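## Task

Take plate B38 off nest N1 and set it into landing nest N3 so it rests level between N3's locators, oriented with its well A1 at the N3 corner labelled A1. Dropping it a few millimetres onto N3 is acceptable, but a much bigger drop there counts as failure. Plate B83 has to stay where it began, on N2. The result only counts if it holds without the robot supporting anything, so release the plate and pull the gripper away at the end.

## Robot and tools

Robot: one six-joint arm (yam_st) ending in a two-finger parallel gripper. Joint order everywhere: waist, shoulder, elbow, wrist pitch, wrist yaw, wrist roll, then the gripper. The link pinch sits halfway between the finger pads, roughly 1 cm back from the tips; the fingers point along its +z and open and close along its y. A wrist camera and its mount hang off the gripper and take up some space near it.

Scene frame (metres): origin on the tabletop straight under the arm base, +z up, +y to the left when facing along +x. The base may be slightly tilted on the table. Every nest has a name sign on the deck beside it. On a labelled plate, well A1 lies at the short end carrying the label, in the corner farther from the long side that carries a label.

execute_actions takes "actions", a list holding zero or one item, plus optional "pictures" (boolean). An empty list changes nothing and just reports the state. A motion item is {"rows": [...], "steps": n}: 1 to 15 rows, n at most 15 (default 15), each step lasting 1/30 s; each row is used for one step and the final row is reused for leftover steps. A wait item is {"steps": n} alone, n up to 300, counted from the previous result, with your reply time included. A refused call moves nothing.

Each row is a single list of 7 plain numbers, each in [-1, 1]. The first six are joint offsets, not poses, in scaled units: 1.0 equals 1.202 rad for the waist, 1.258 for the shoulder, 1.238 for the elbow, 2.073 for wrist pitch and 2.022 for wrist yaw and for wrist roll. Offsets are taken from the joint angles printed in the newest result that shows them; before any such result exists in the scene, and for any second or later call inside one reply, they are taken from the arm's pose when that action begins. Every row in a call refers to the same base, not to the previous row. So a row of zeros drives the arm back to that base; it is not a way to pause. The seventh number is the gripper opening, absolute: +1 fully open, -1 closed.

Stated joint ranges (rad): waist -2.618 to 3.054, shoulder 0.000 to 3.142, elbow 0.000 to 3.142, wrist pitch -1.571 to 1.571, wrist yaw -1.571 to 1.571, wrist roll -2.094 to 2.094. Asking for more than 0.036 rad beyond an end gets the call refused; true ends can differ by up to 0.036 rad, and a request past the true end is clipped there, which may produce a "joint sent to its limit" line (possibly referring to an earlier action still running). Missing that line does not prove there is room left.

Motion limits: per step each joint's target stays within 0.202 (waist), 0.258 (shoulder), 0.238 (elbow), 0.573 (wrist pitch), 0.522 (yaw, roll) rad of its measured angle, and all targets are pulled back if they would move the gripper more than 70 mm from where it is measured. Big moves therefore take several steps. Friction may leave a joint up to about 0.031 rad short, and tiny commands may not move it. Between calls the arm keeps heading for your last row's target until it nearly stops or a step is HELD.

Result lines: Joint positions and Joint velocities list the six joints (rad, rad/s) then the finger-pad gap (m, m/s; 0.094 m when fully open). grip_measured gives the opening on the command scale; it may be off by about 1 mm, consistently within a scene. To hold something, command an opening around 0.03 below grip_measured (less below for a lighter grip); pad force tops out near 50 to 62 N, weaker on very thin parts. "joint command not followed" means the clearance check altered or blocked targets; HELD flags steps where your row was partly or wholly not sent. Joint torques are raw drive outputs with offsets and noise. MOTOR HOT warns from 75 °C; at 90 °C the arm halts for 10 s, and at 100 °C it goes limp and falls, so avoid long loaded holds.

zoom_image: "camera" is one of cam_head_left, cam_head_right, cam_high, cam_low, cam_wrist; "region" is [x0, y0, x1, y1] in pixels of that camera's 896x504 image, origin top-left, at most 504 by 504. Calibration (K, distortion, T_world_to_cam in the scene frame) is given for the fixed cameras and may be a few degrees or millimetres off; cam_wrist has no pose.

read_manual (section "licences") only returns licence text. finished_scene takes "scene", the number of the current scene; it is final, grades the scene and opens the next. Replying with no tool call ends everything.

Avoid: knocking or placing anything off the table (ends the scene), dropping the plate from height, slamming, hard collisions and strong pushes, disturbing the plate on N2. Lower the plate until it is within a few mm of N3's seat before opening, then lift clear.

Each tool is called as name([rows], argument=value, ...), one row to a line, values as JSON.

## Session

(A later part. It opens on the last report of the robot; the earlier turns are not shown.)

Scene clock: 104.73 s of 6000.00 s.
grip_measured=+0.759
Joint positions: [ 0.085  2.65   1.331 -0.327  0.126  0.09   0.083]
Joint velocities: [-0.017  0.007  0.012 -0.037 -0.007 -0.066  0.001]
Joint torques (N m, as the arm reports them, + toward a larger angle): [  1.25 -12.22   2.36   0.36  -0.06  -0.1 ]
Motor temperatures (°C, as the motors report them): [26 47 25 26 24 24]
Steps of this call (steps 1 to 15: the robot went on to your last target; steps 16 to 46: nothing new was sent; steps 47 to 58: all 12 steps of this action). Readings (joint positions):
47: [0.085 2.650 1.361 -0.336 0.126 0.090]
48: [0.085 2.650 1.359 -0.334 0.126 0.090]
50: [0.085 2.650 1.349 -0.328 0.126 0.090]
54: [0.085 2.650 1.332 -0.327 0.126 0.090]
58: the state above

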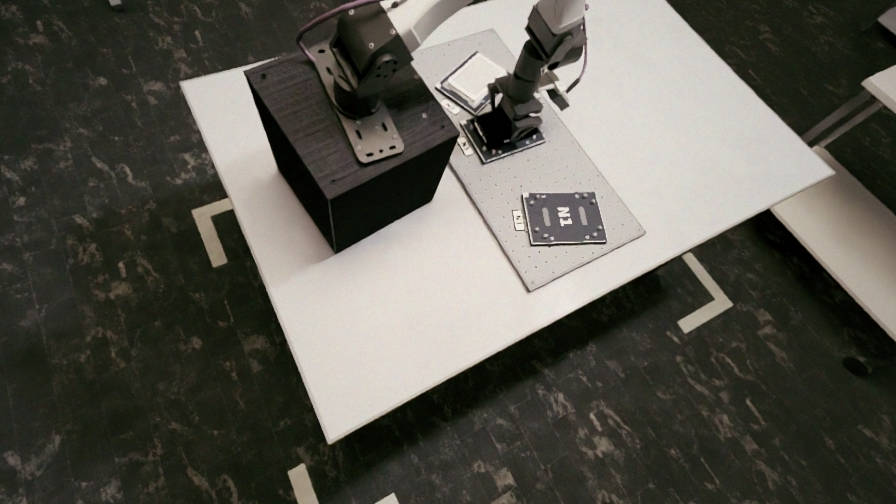

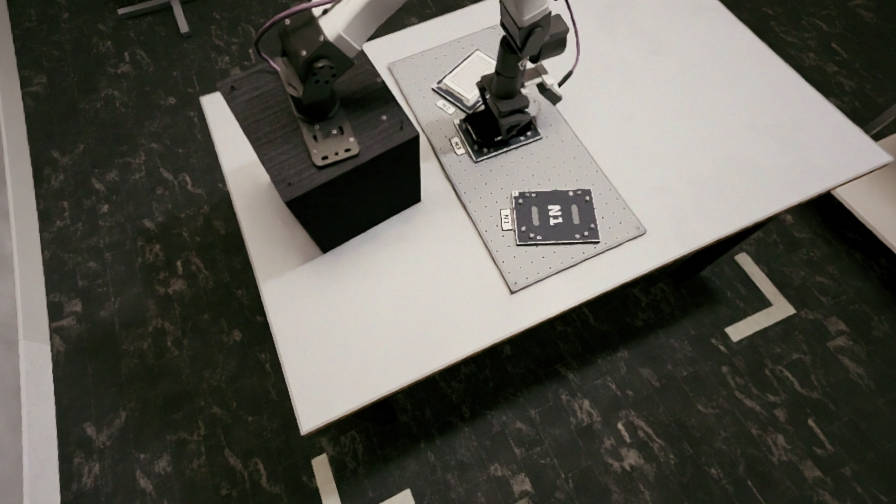

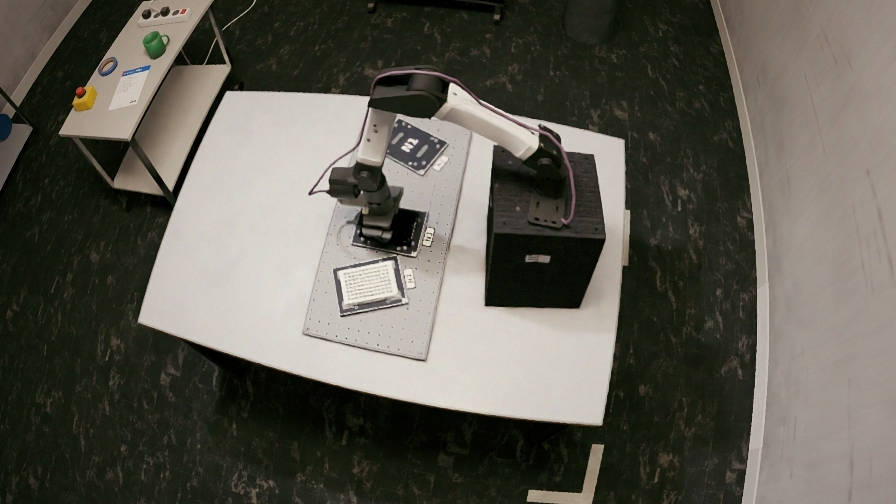

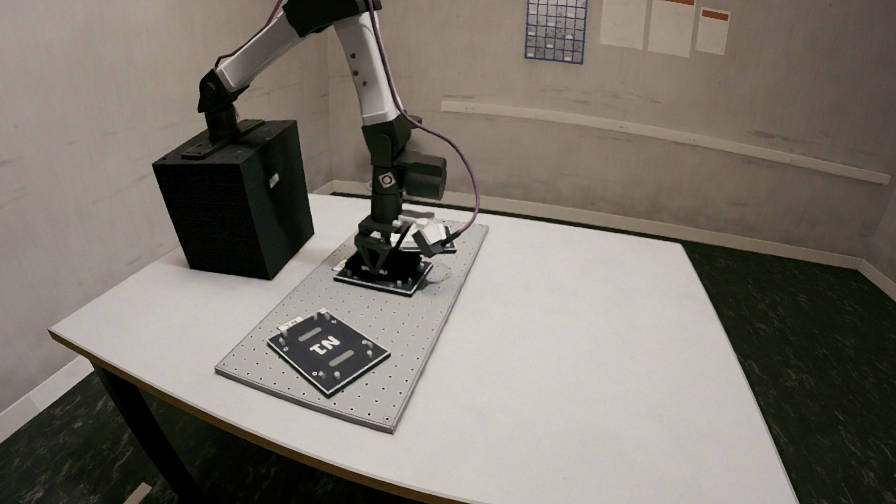

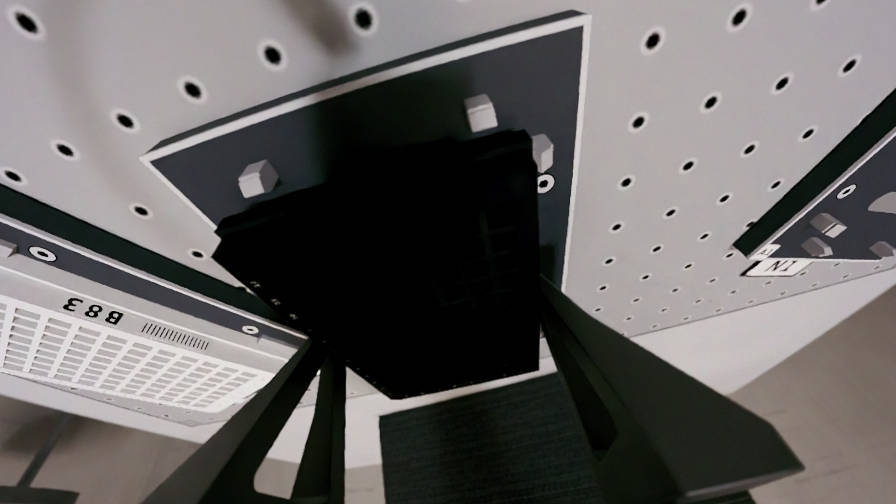

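execute_actions([
  {"rows":[[0,0,0,0.004,0,0,0.725],[0,0,0,0.008,0,0,0.725]],"steps":10},
])

Scene clock: 106.53 s of 6000.00 s.
grip_measured=+0.759
Joint positions: [ 0.085  2.65   1.331 -0.32   0.126  0.09   0.083]
Joint velocities: [-0.002 -0.022 -0.017  0.051  0.037 -0.081  0.   ]
Joint torques (N m, as the arm reports them, + toward a larger angle): [  1.26 -12.28   3.36   0.41  -0.06  -0.1 ]
Motor temperatures (°C, as the motors report them): [26 47 25 26 24 24]
Steps of this call (steps 1 to 15: the robot went on to your last target; steps 16 to 44: nothing new was sent; steps 45 to 54: all 10 steps of this action). Readings (joint positions):
45: [0.085 2.650 1.331 -0.327 0.126 0.090]
46: [0.085 2.650 1.331 -0.326 0.126 0.090]
48: [0.085 2.650 1.331 -0.323 0.126 0.090]
52: [0.085 2.650 1.331 -0.320 0.126 0.090]
54: the state above

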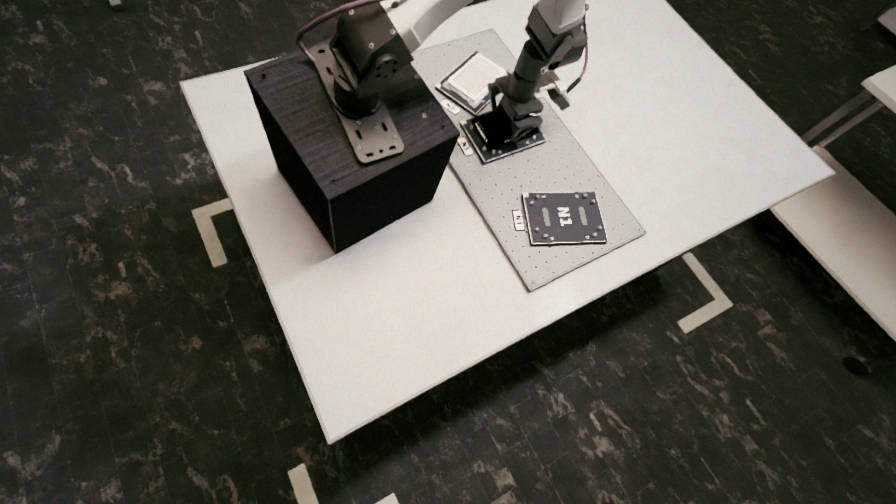

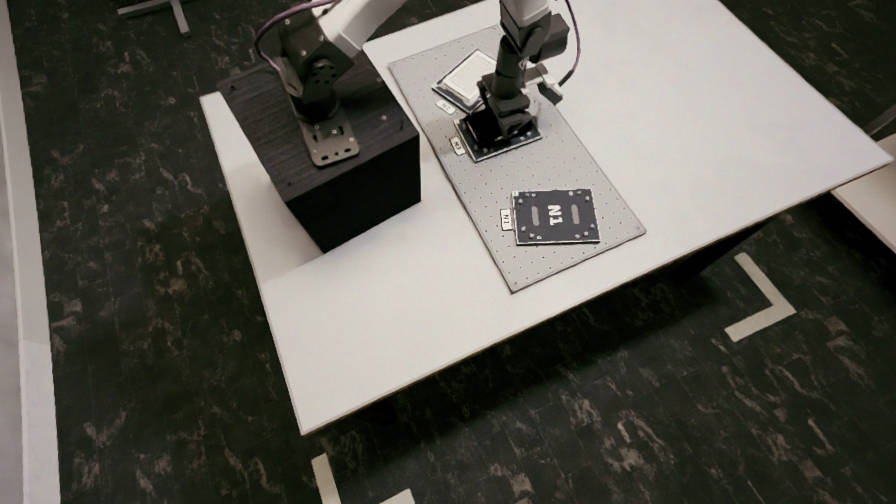

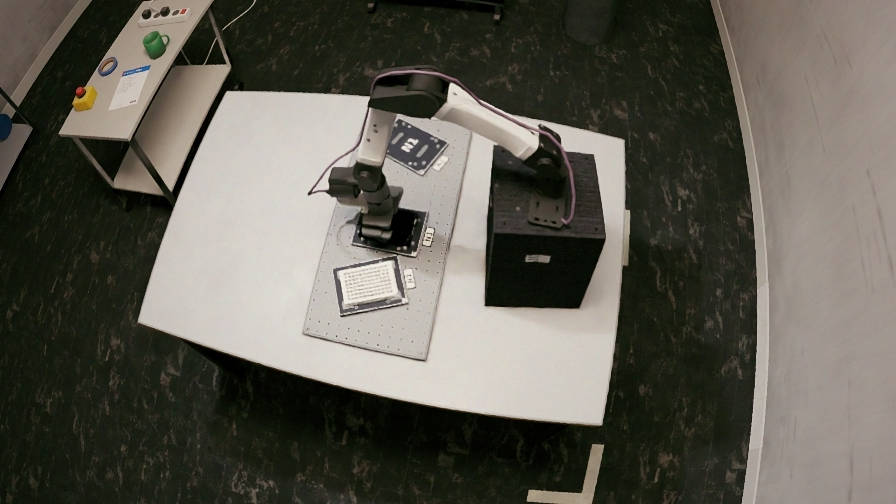

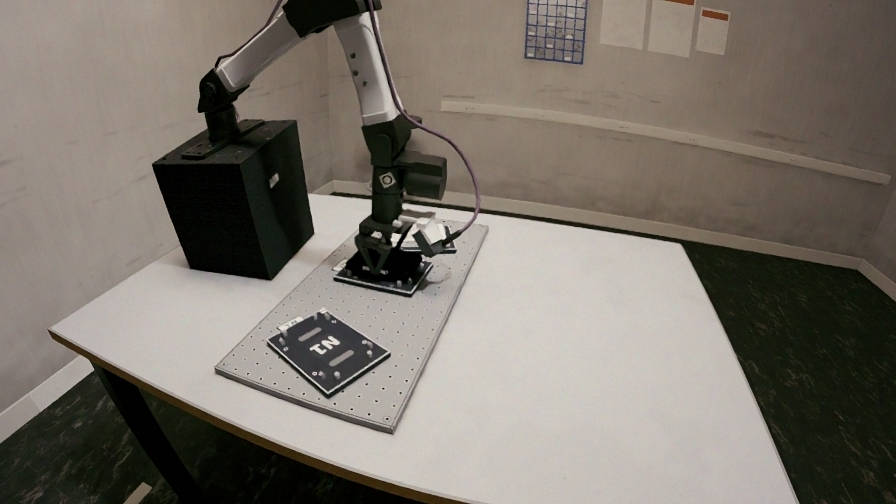

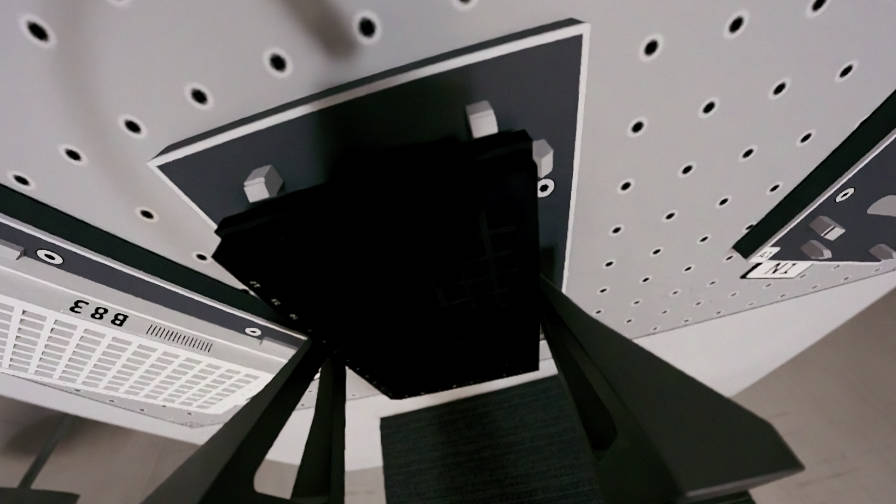

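execute_actions([
  {"rows":[[-0.004,0,0,0.004,0,0,0.725],[-0.009,0,0,0.007,0,0,0.725]],"steps":10},
])

zoom_image(camera="cam_low", region=[310, 190, 490, 320])

zoom_image(camera="cam_head_left", region=[440, 70, 580, 180])

Scene clock: 108.30 s of 6000.00 s.
grip_measured=+0.759
Joint positions: [ 0.08   2.65   1.331 -0.315  0.126  0.09   0.083]
Joint velocities: [-0.002 -0.007 -0.002  0.037 -0.037  0.051 -0.   ]
Joint torques (N m, as the arm reports them, + toward a larger angle): [  0.82 -12.3    3.39   0.35  -0.08  -0.1 ]
Motor temperatures (°C, as the motors report them): [26 47 25 26 24 24]
Steps of this call (steps 1 to 15: the robot went on to your last target; steps 16 to 43: nothing new was sent; steps 44 to 53: all 10 steps of this action). Readings (joint positions):
44: [0.085 2.650 1.331 -0.319 0.126 0.090]
45: [0.085 2.650 1.331 -0.318 0.126 0.090]
47: [0.083 2.650 1.331 -0.317 0.126 0.090]
51: [0.080 2.650 1.331 -0.315 0.126 0.090]
53: the state above

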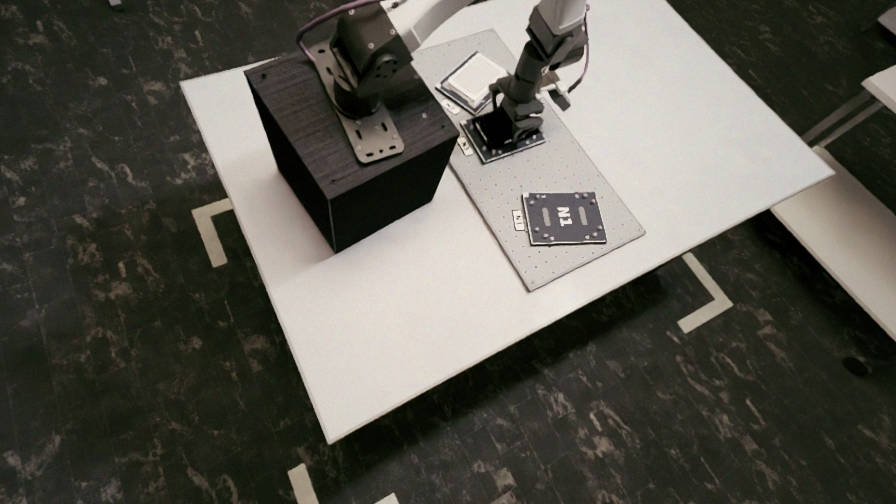

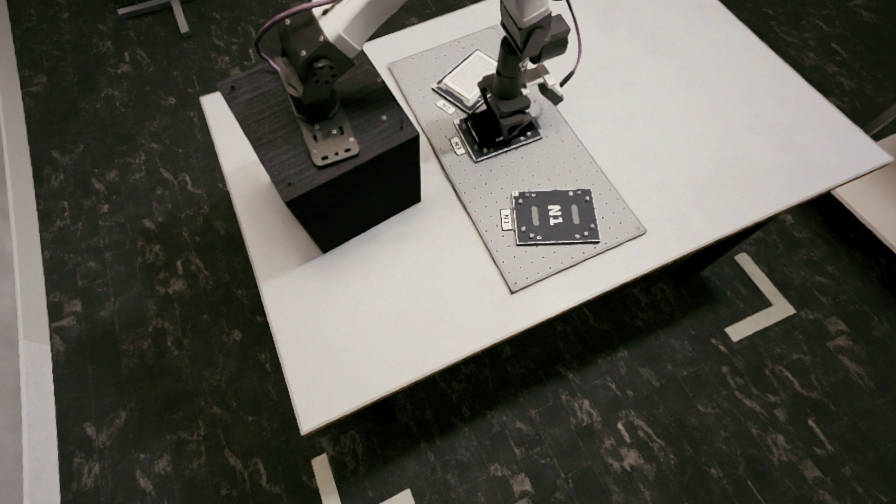

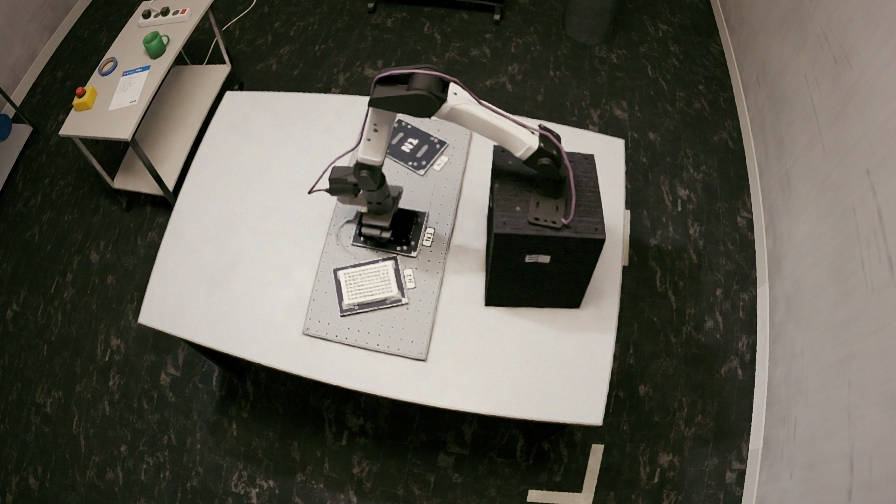

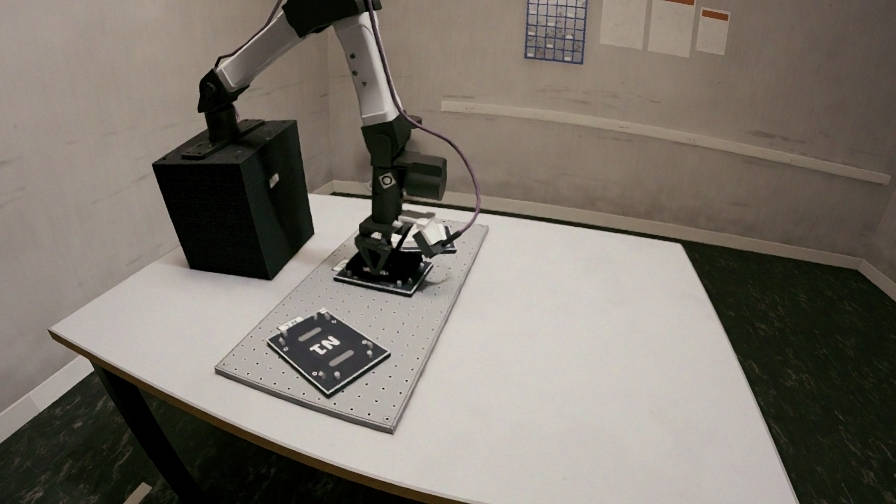

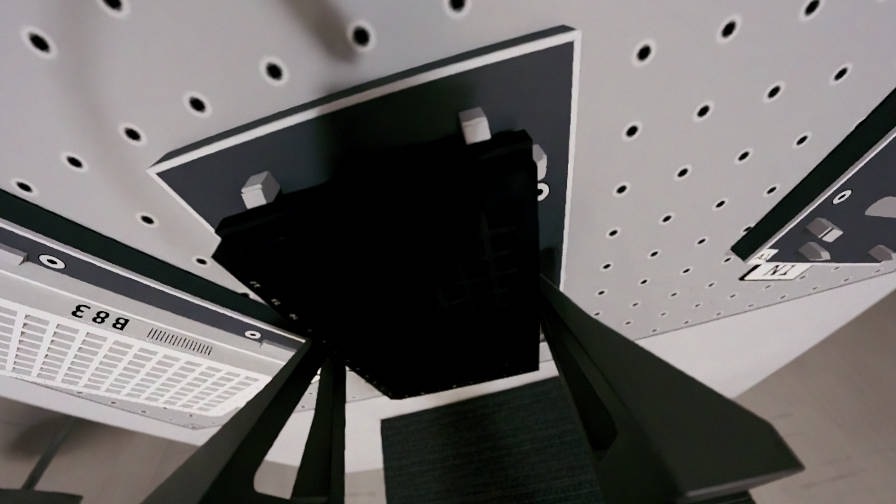

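Region (310, 190, 490, 320) of cam_low's 896x504 image, scaled by 2.800, with more detail than that image has.

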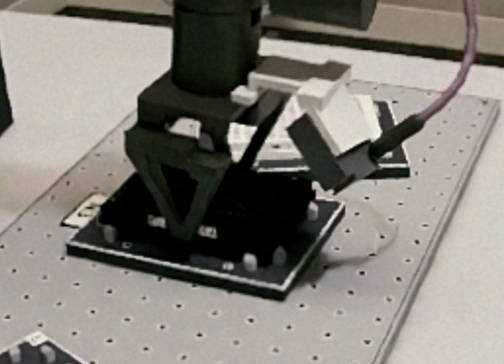

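Region (440, 70, 580, 180) of cam_head_left's 896x504 image, scaled by 3.600, with more detail than that image has; it fills the top 396 rows of this view, and the rest is white.

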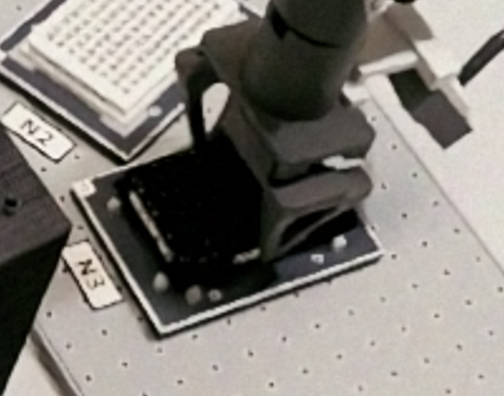

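execute_actions([
  {"rows":[[0,0.006,0,0.003,0,0,0.725],[0,0.011,0,0.006,0,0,0.725],[0,0.016,0,0.01,0,0,0.725],[0,0.02,0,0.013,0,0,0.725],[0,0.024,0,0.015,0,0,0.725]],"steps":14},
])

zoom_image(camera="cam_low", region=[310, 190, 490, 320])

zoom_image(camera="cam_head_left", region=[440, 70, 580, 180])

Scene clock: 111.10 s of 6000.00 s.
grip_measured=+0.759
Joint positions: [ 0.08   2.661  1.331 -0.302  0.127  0.09   0.083]
Joint velocities: [-0.017  0.007 -0.002 -0.081  0.037  0.051 -0.   ]
Joint torques (N m, as the arm reports them, + toward a larger angle): [  1.22 -10.82   3.3    0.49  -0.07  -0.1 ]
Motor temperatures (°C, as the motors report them): [26 48 25 26 24 24]
Steps of this call (steps 1 to 15: the robot went on to your last target; steps 16 to 70: nothing new was sent; steps 71 to 84: all 14 steps of this action). Readings (joint positions):
71: [0.080 2.650 1.331 -0.314 0.126 0.090]
72: [0.080 2.650 1.331 -0.314 0.126 0.090]
74: [0.080 2.650 1.331 -0.312 0.126 0.090]
78: [0.080 2.657 1.331 -0.307 0.126 0.090]
84: the state above

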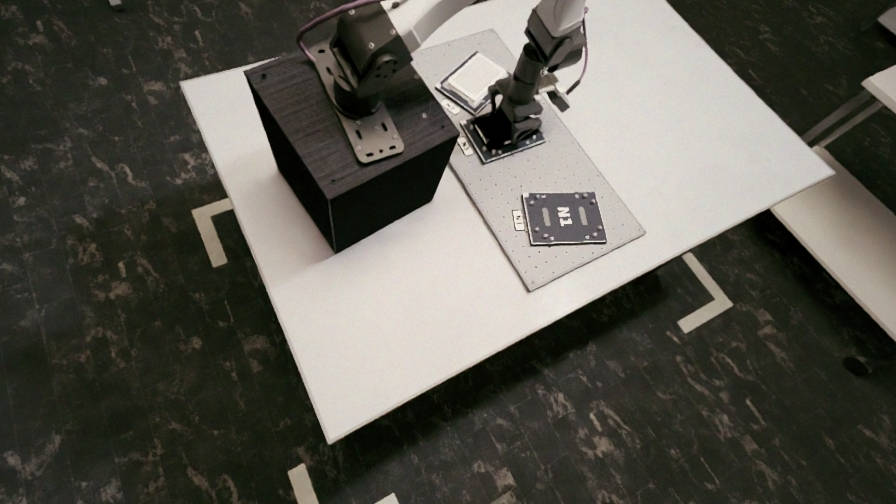

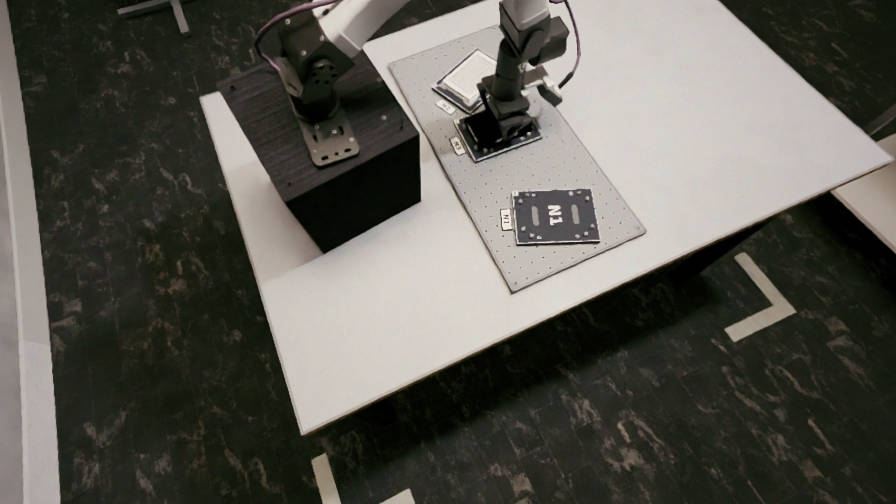

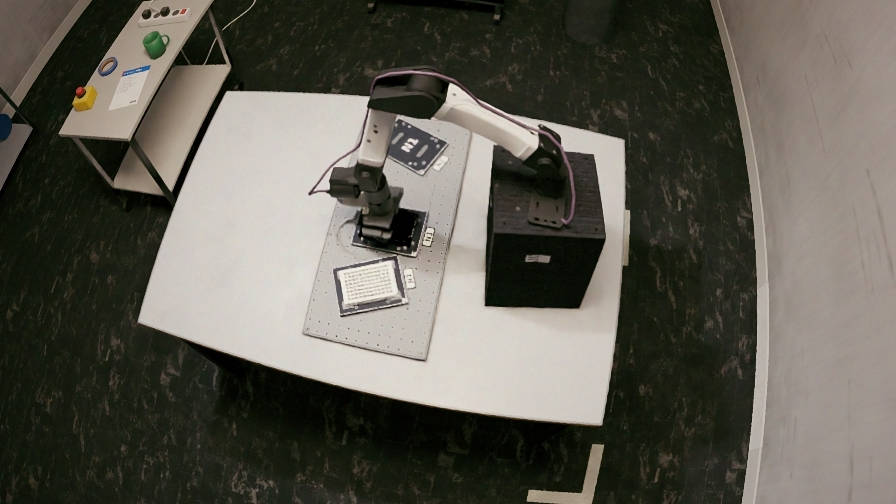

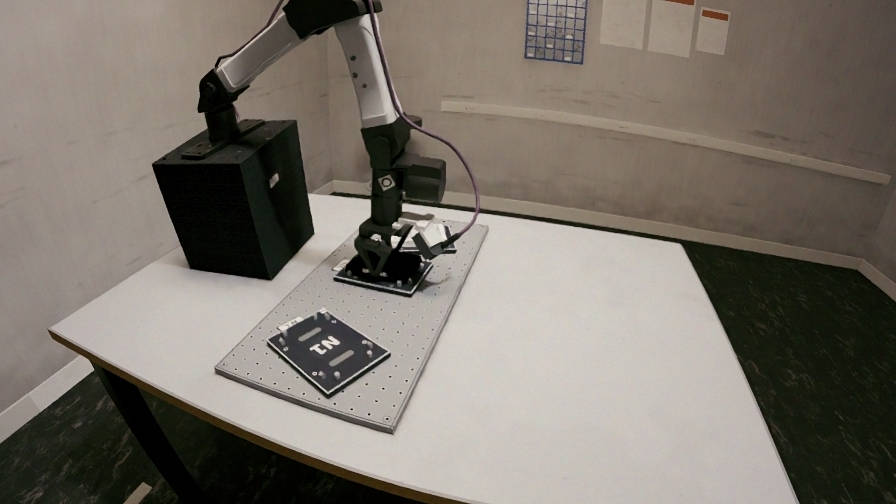

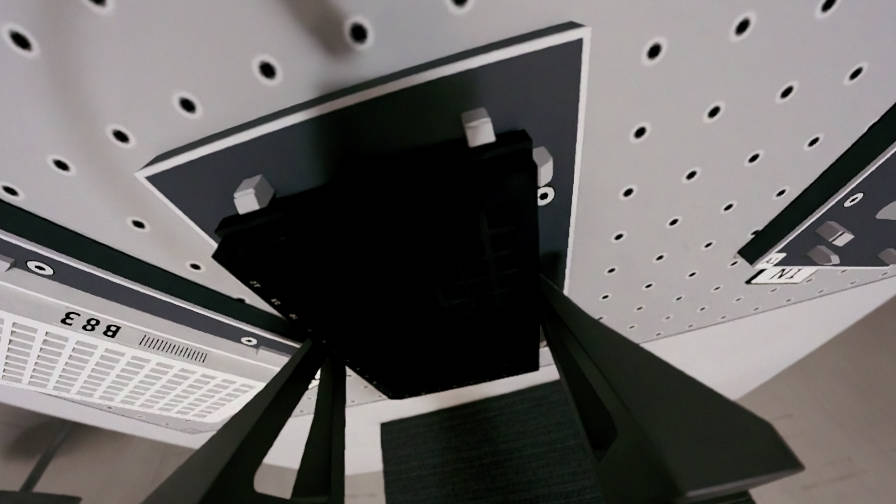

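Region (310, 190, 490, 320) of cam_low's 896x504 image, scaled by 2.800, with more detail than that image has.

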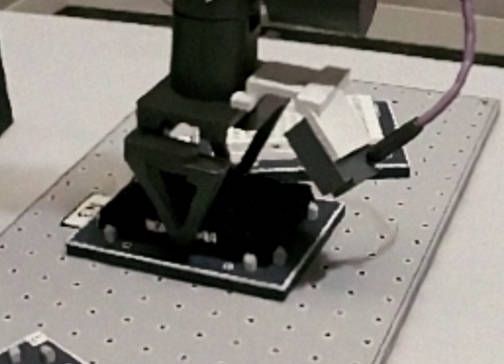

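Region (440, 70, 580, 180) of cam_head_left's 896x504 image, scaled by 3.600, with more detail than that image has; it fills the top 396 rows of this view, and the rest is white.

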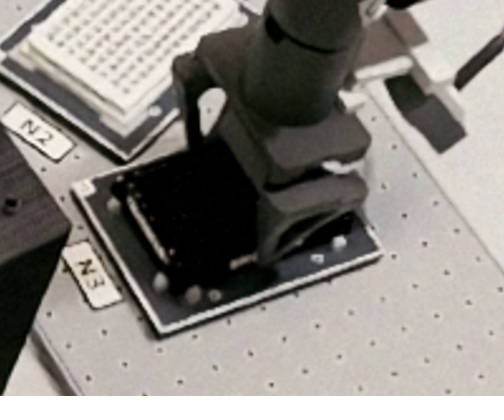

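execute_actions(actions=[])

Scene clock: 116.67 s of 6000.00 s.
grip_measured=+0.759
Joint positions: [ 0.08   2.661  1.331 -0.302  0.127  0.09   0.083]
Joint velocities: [ 0.012  0.002 -0.002 -0.037 -0.081 -0.037  0.   ]
Joint torques (N m, as the arm reports them, + toward a larger angle): [  1.26 -10.88   3.33   0.49  -0.07  -0.1 ]
Motor temperatures (°C, as the motors report them): [26 47 24 26 24 24]
Steps of this call (steps 1 to 15: the robot went on to your last target; steps 16 to 90: nothing new was sent; then 2.57 s passed at rest). Readings (joint positions):
1: [0.080 2.661 1.331 -0.302 0.127 0.090]
2: [0.080 2.661 1.331 -0.302 0.127 0.090]
4: [0.080 2.661 1.331 -0.302 0.127 0.090]
8: [0.080 2.661 1.331 -0.302 0.127 0.090]
90: the state above
The arm was judged still, so your last target was given up. Only a new action makes it travel on or press farther. Fingers that are still opening or closing keep moving.

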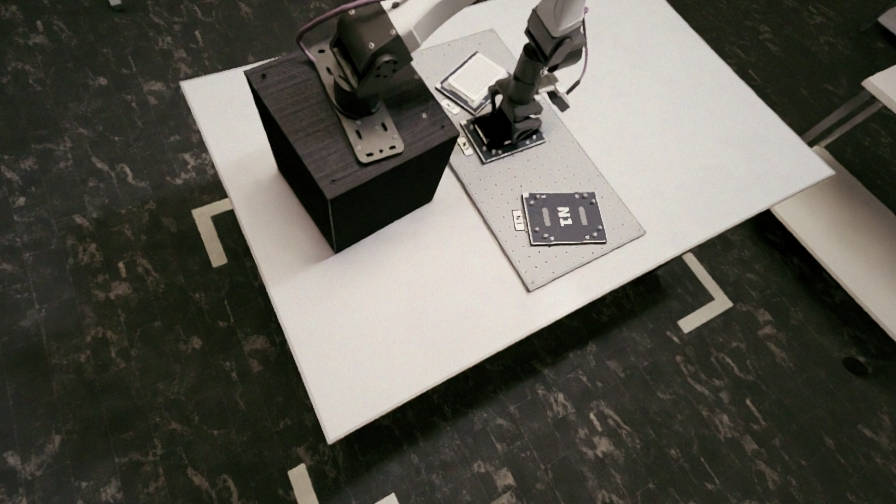

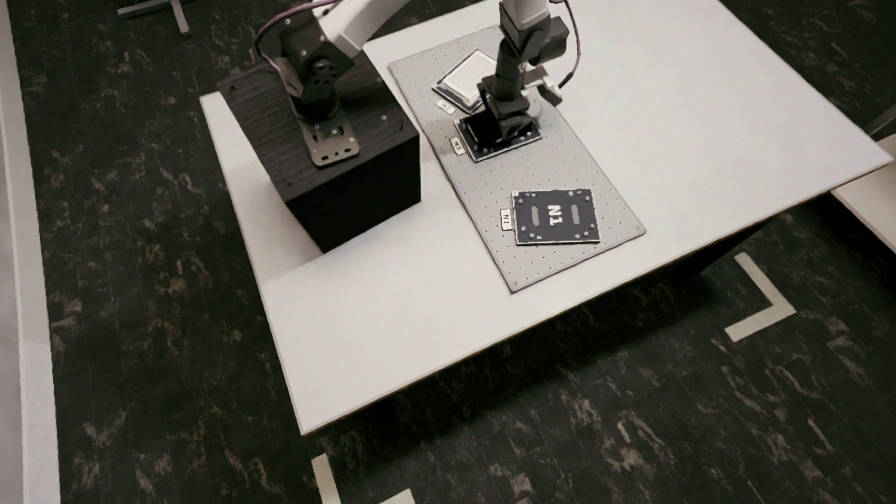

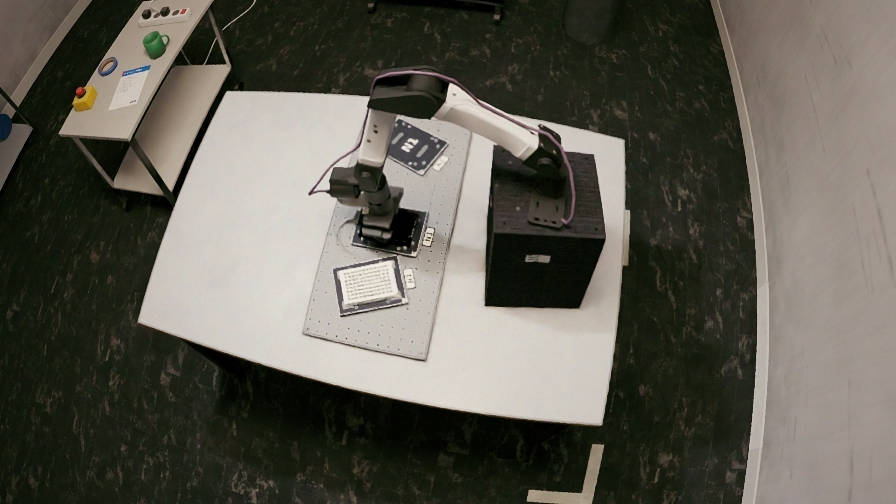

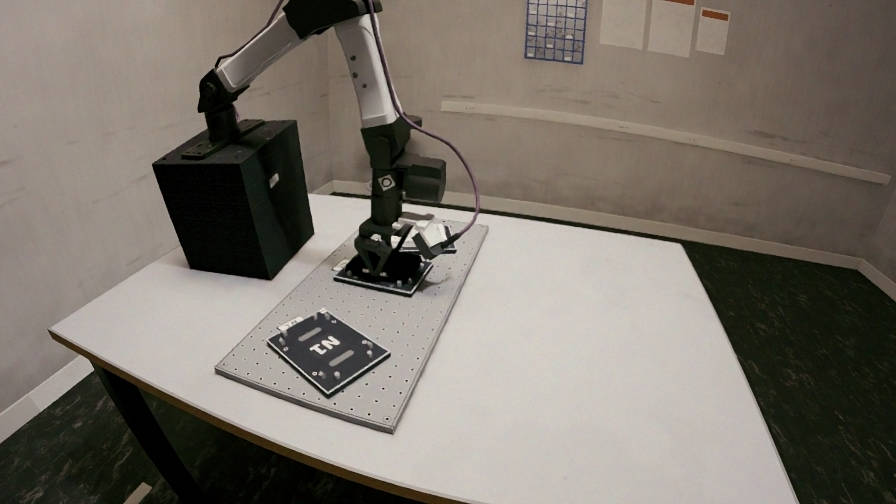

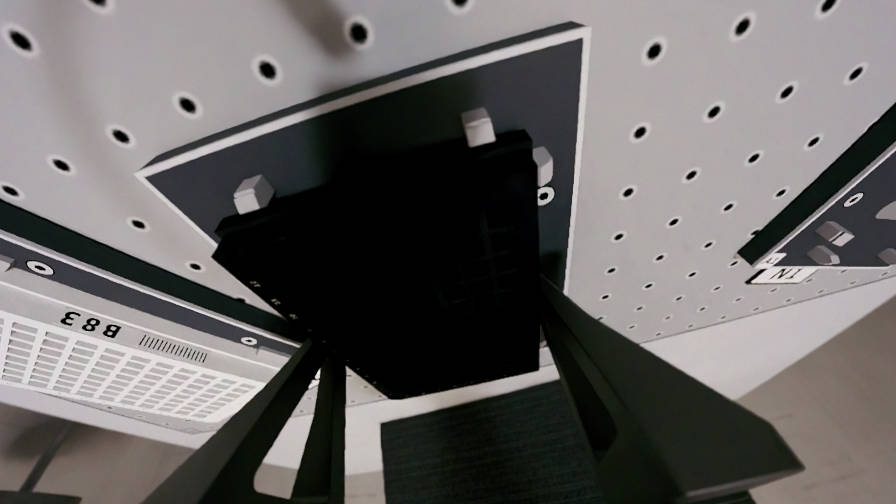

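Lower: q2 +0.03 cmd, q4 +0.03.

execute_actions([
  {"rows":[[0,0.008,0,0.005,0,0,0.725],[0,0.014,0,0.009,0,0,0.725],[0,0.02,0,0.012,0,0,0.725],[0,0.024,0,0.015,0,0,0.725]]},
])

zoom_image(camera="cam_head_left", region=[440, 70, 580, 180])

Scene clock: 118.17 s of 6000.00 s.
grip_measured=+0.759
Joint positions: [ 0.08   2.672  1.331 -0.288  0.13   0.09   0.083]
Joint velocities: [-0.017 -0.027 -0.017 -0.051 -0.037 -0.022  0.   ]
Joint torques (N m, as the arm reports them, + toward a larger angle): [  1.29 -10.77   3.27   0.49  -0.11  -0.1 ]
Motor temperatures (°C, as the motors report them): [26 47 24 26 24 24]
Steps of this call (steps 1 to 30: nothing new was sent; steps 31 to 45: all 15 steps of this action). Readings (joint positions):
31: [0.080 2.661 1.331 -0.302 0.127 0.090]
32: [0.080 2.661 1.331 -0.302 0.127 0.090]
34: [0.080 2.661 1.331 -0.301 0.127 0.090]
38: [0.080 2.669 1.331 -0.292 0.129 0.090]
45: the state above

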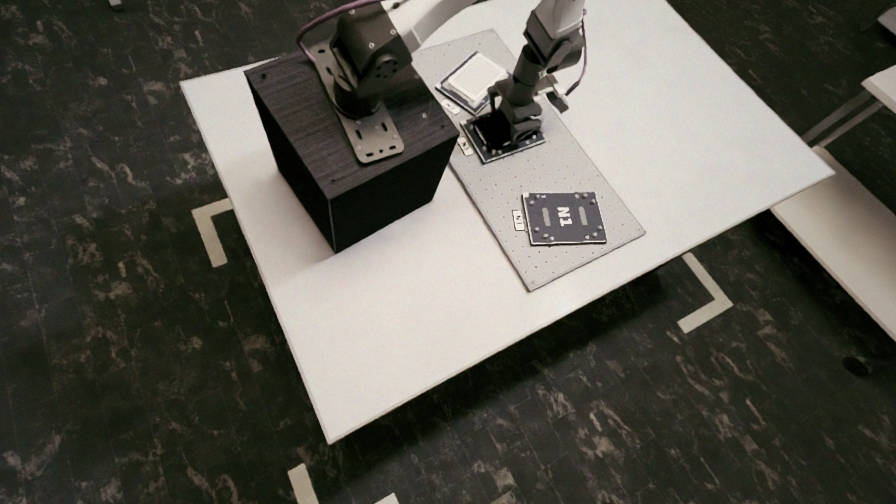

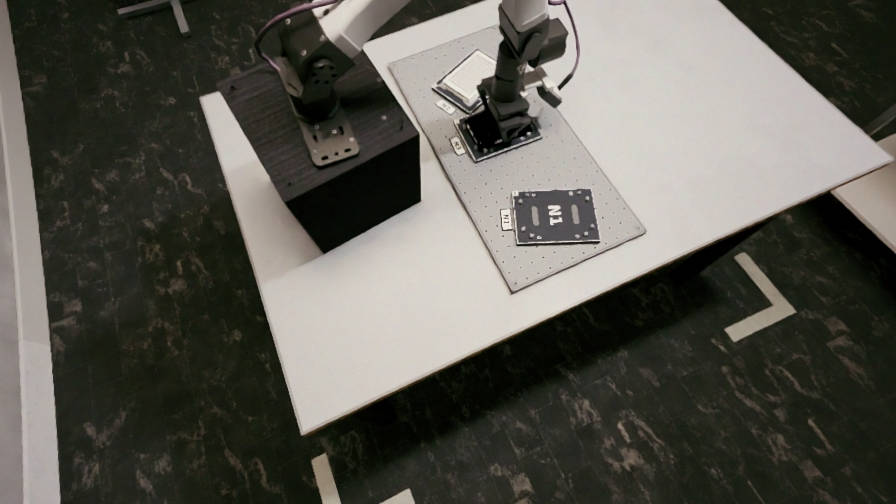

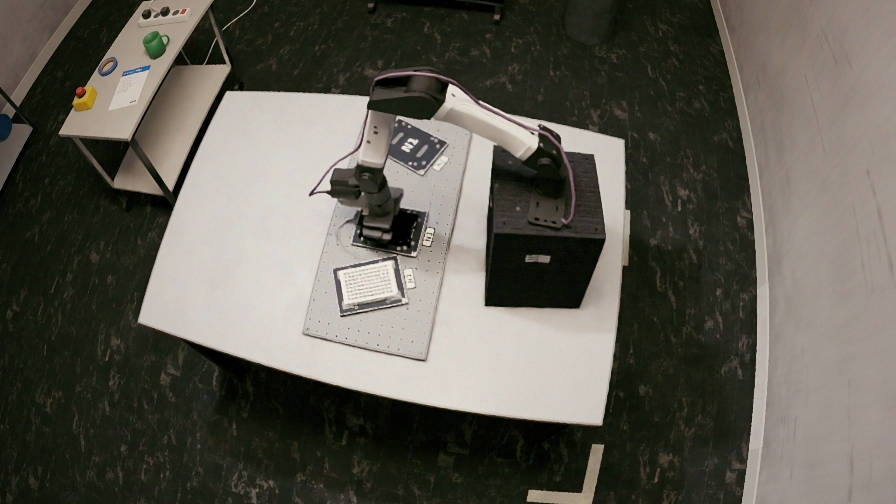

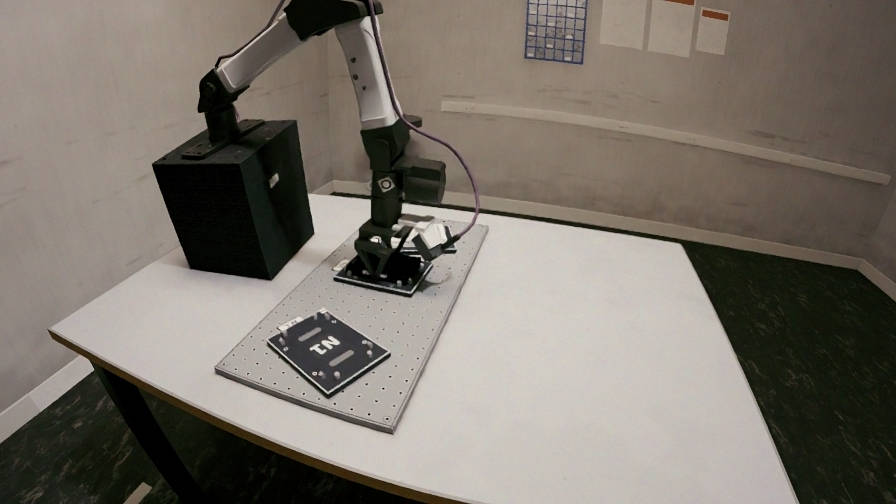

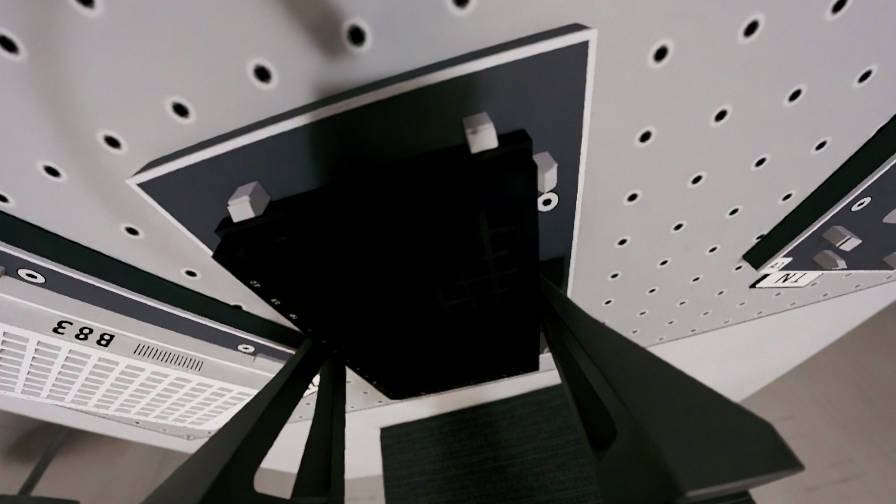

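Region (440, 70, 580, 180) of cam_head_left's 896x504 image, scaled by 3.600, with more detail than that image has; it fills the top 396 rows of this view, and the rest is white.

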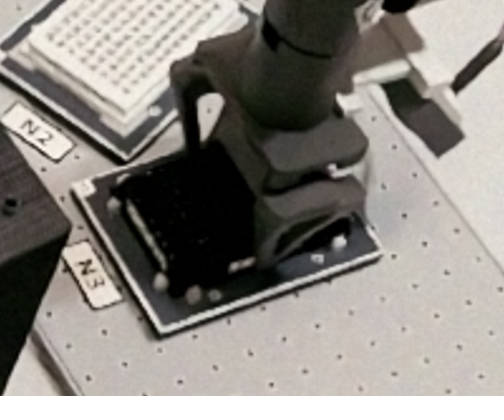

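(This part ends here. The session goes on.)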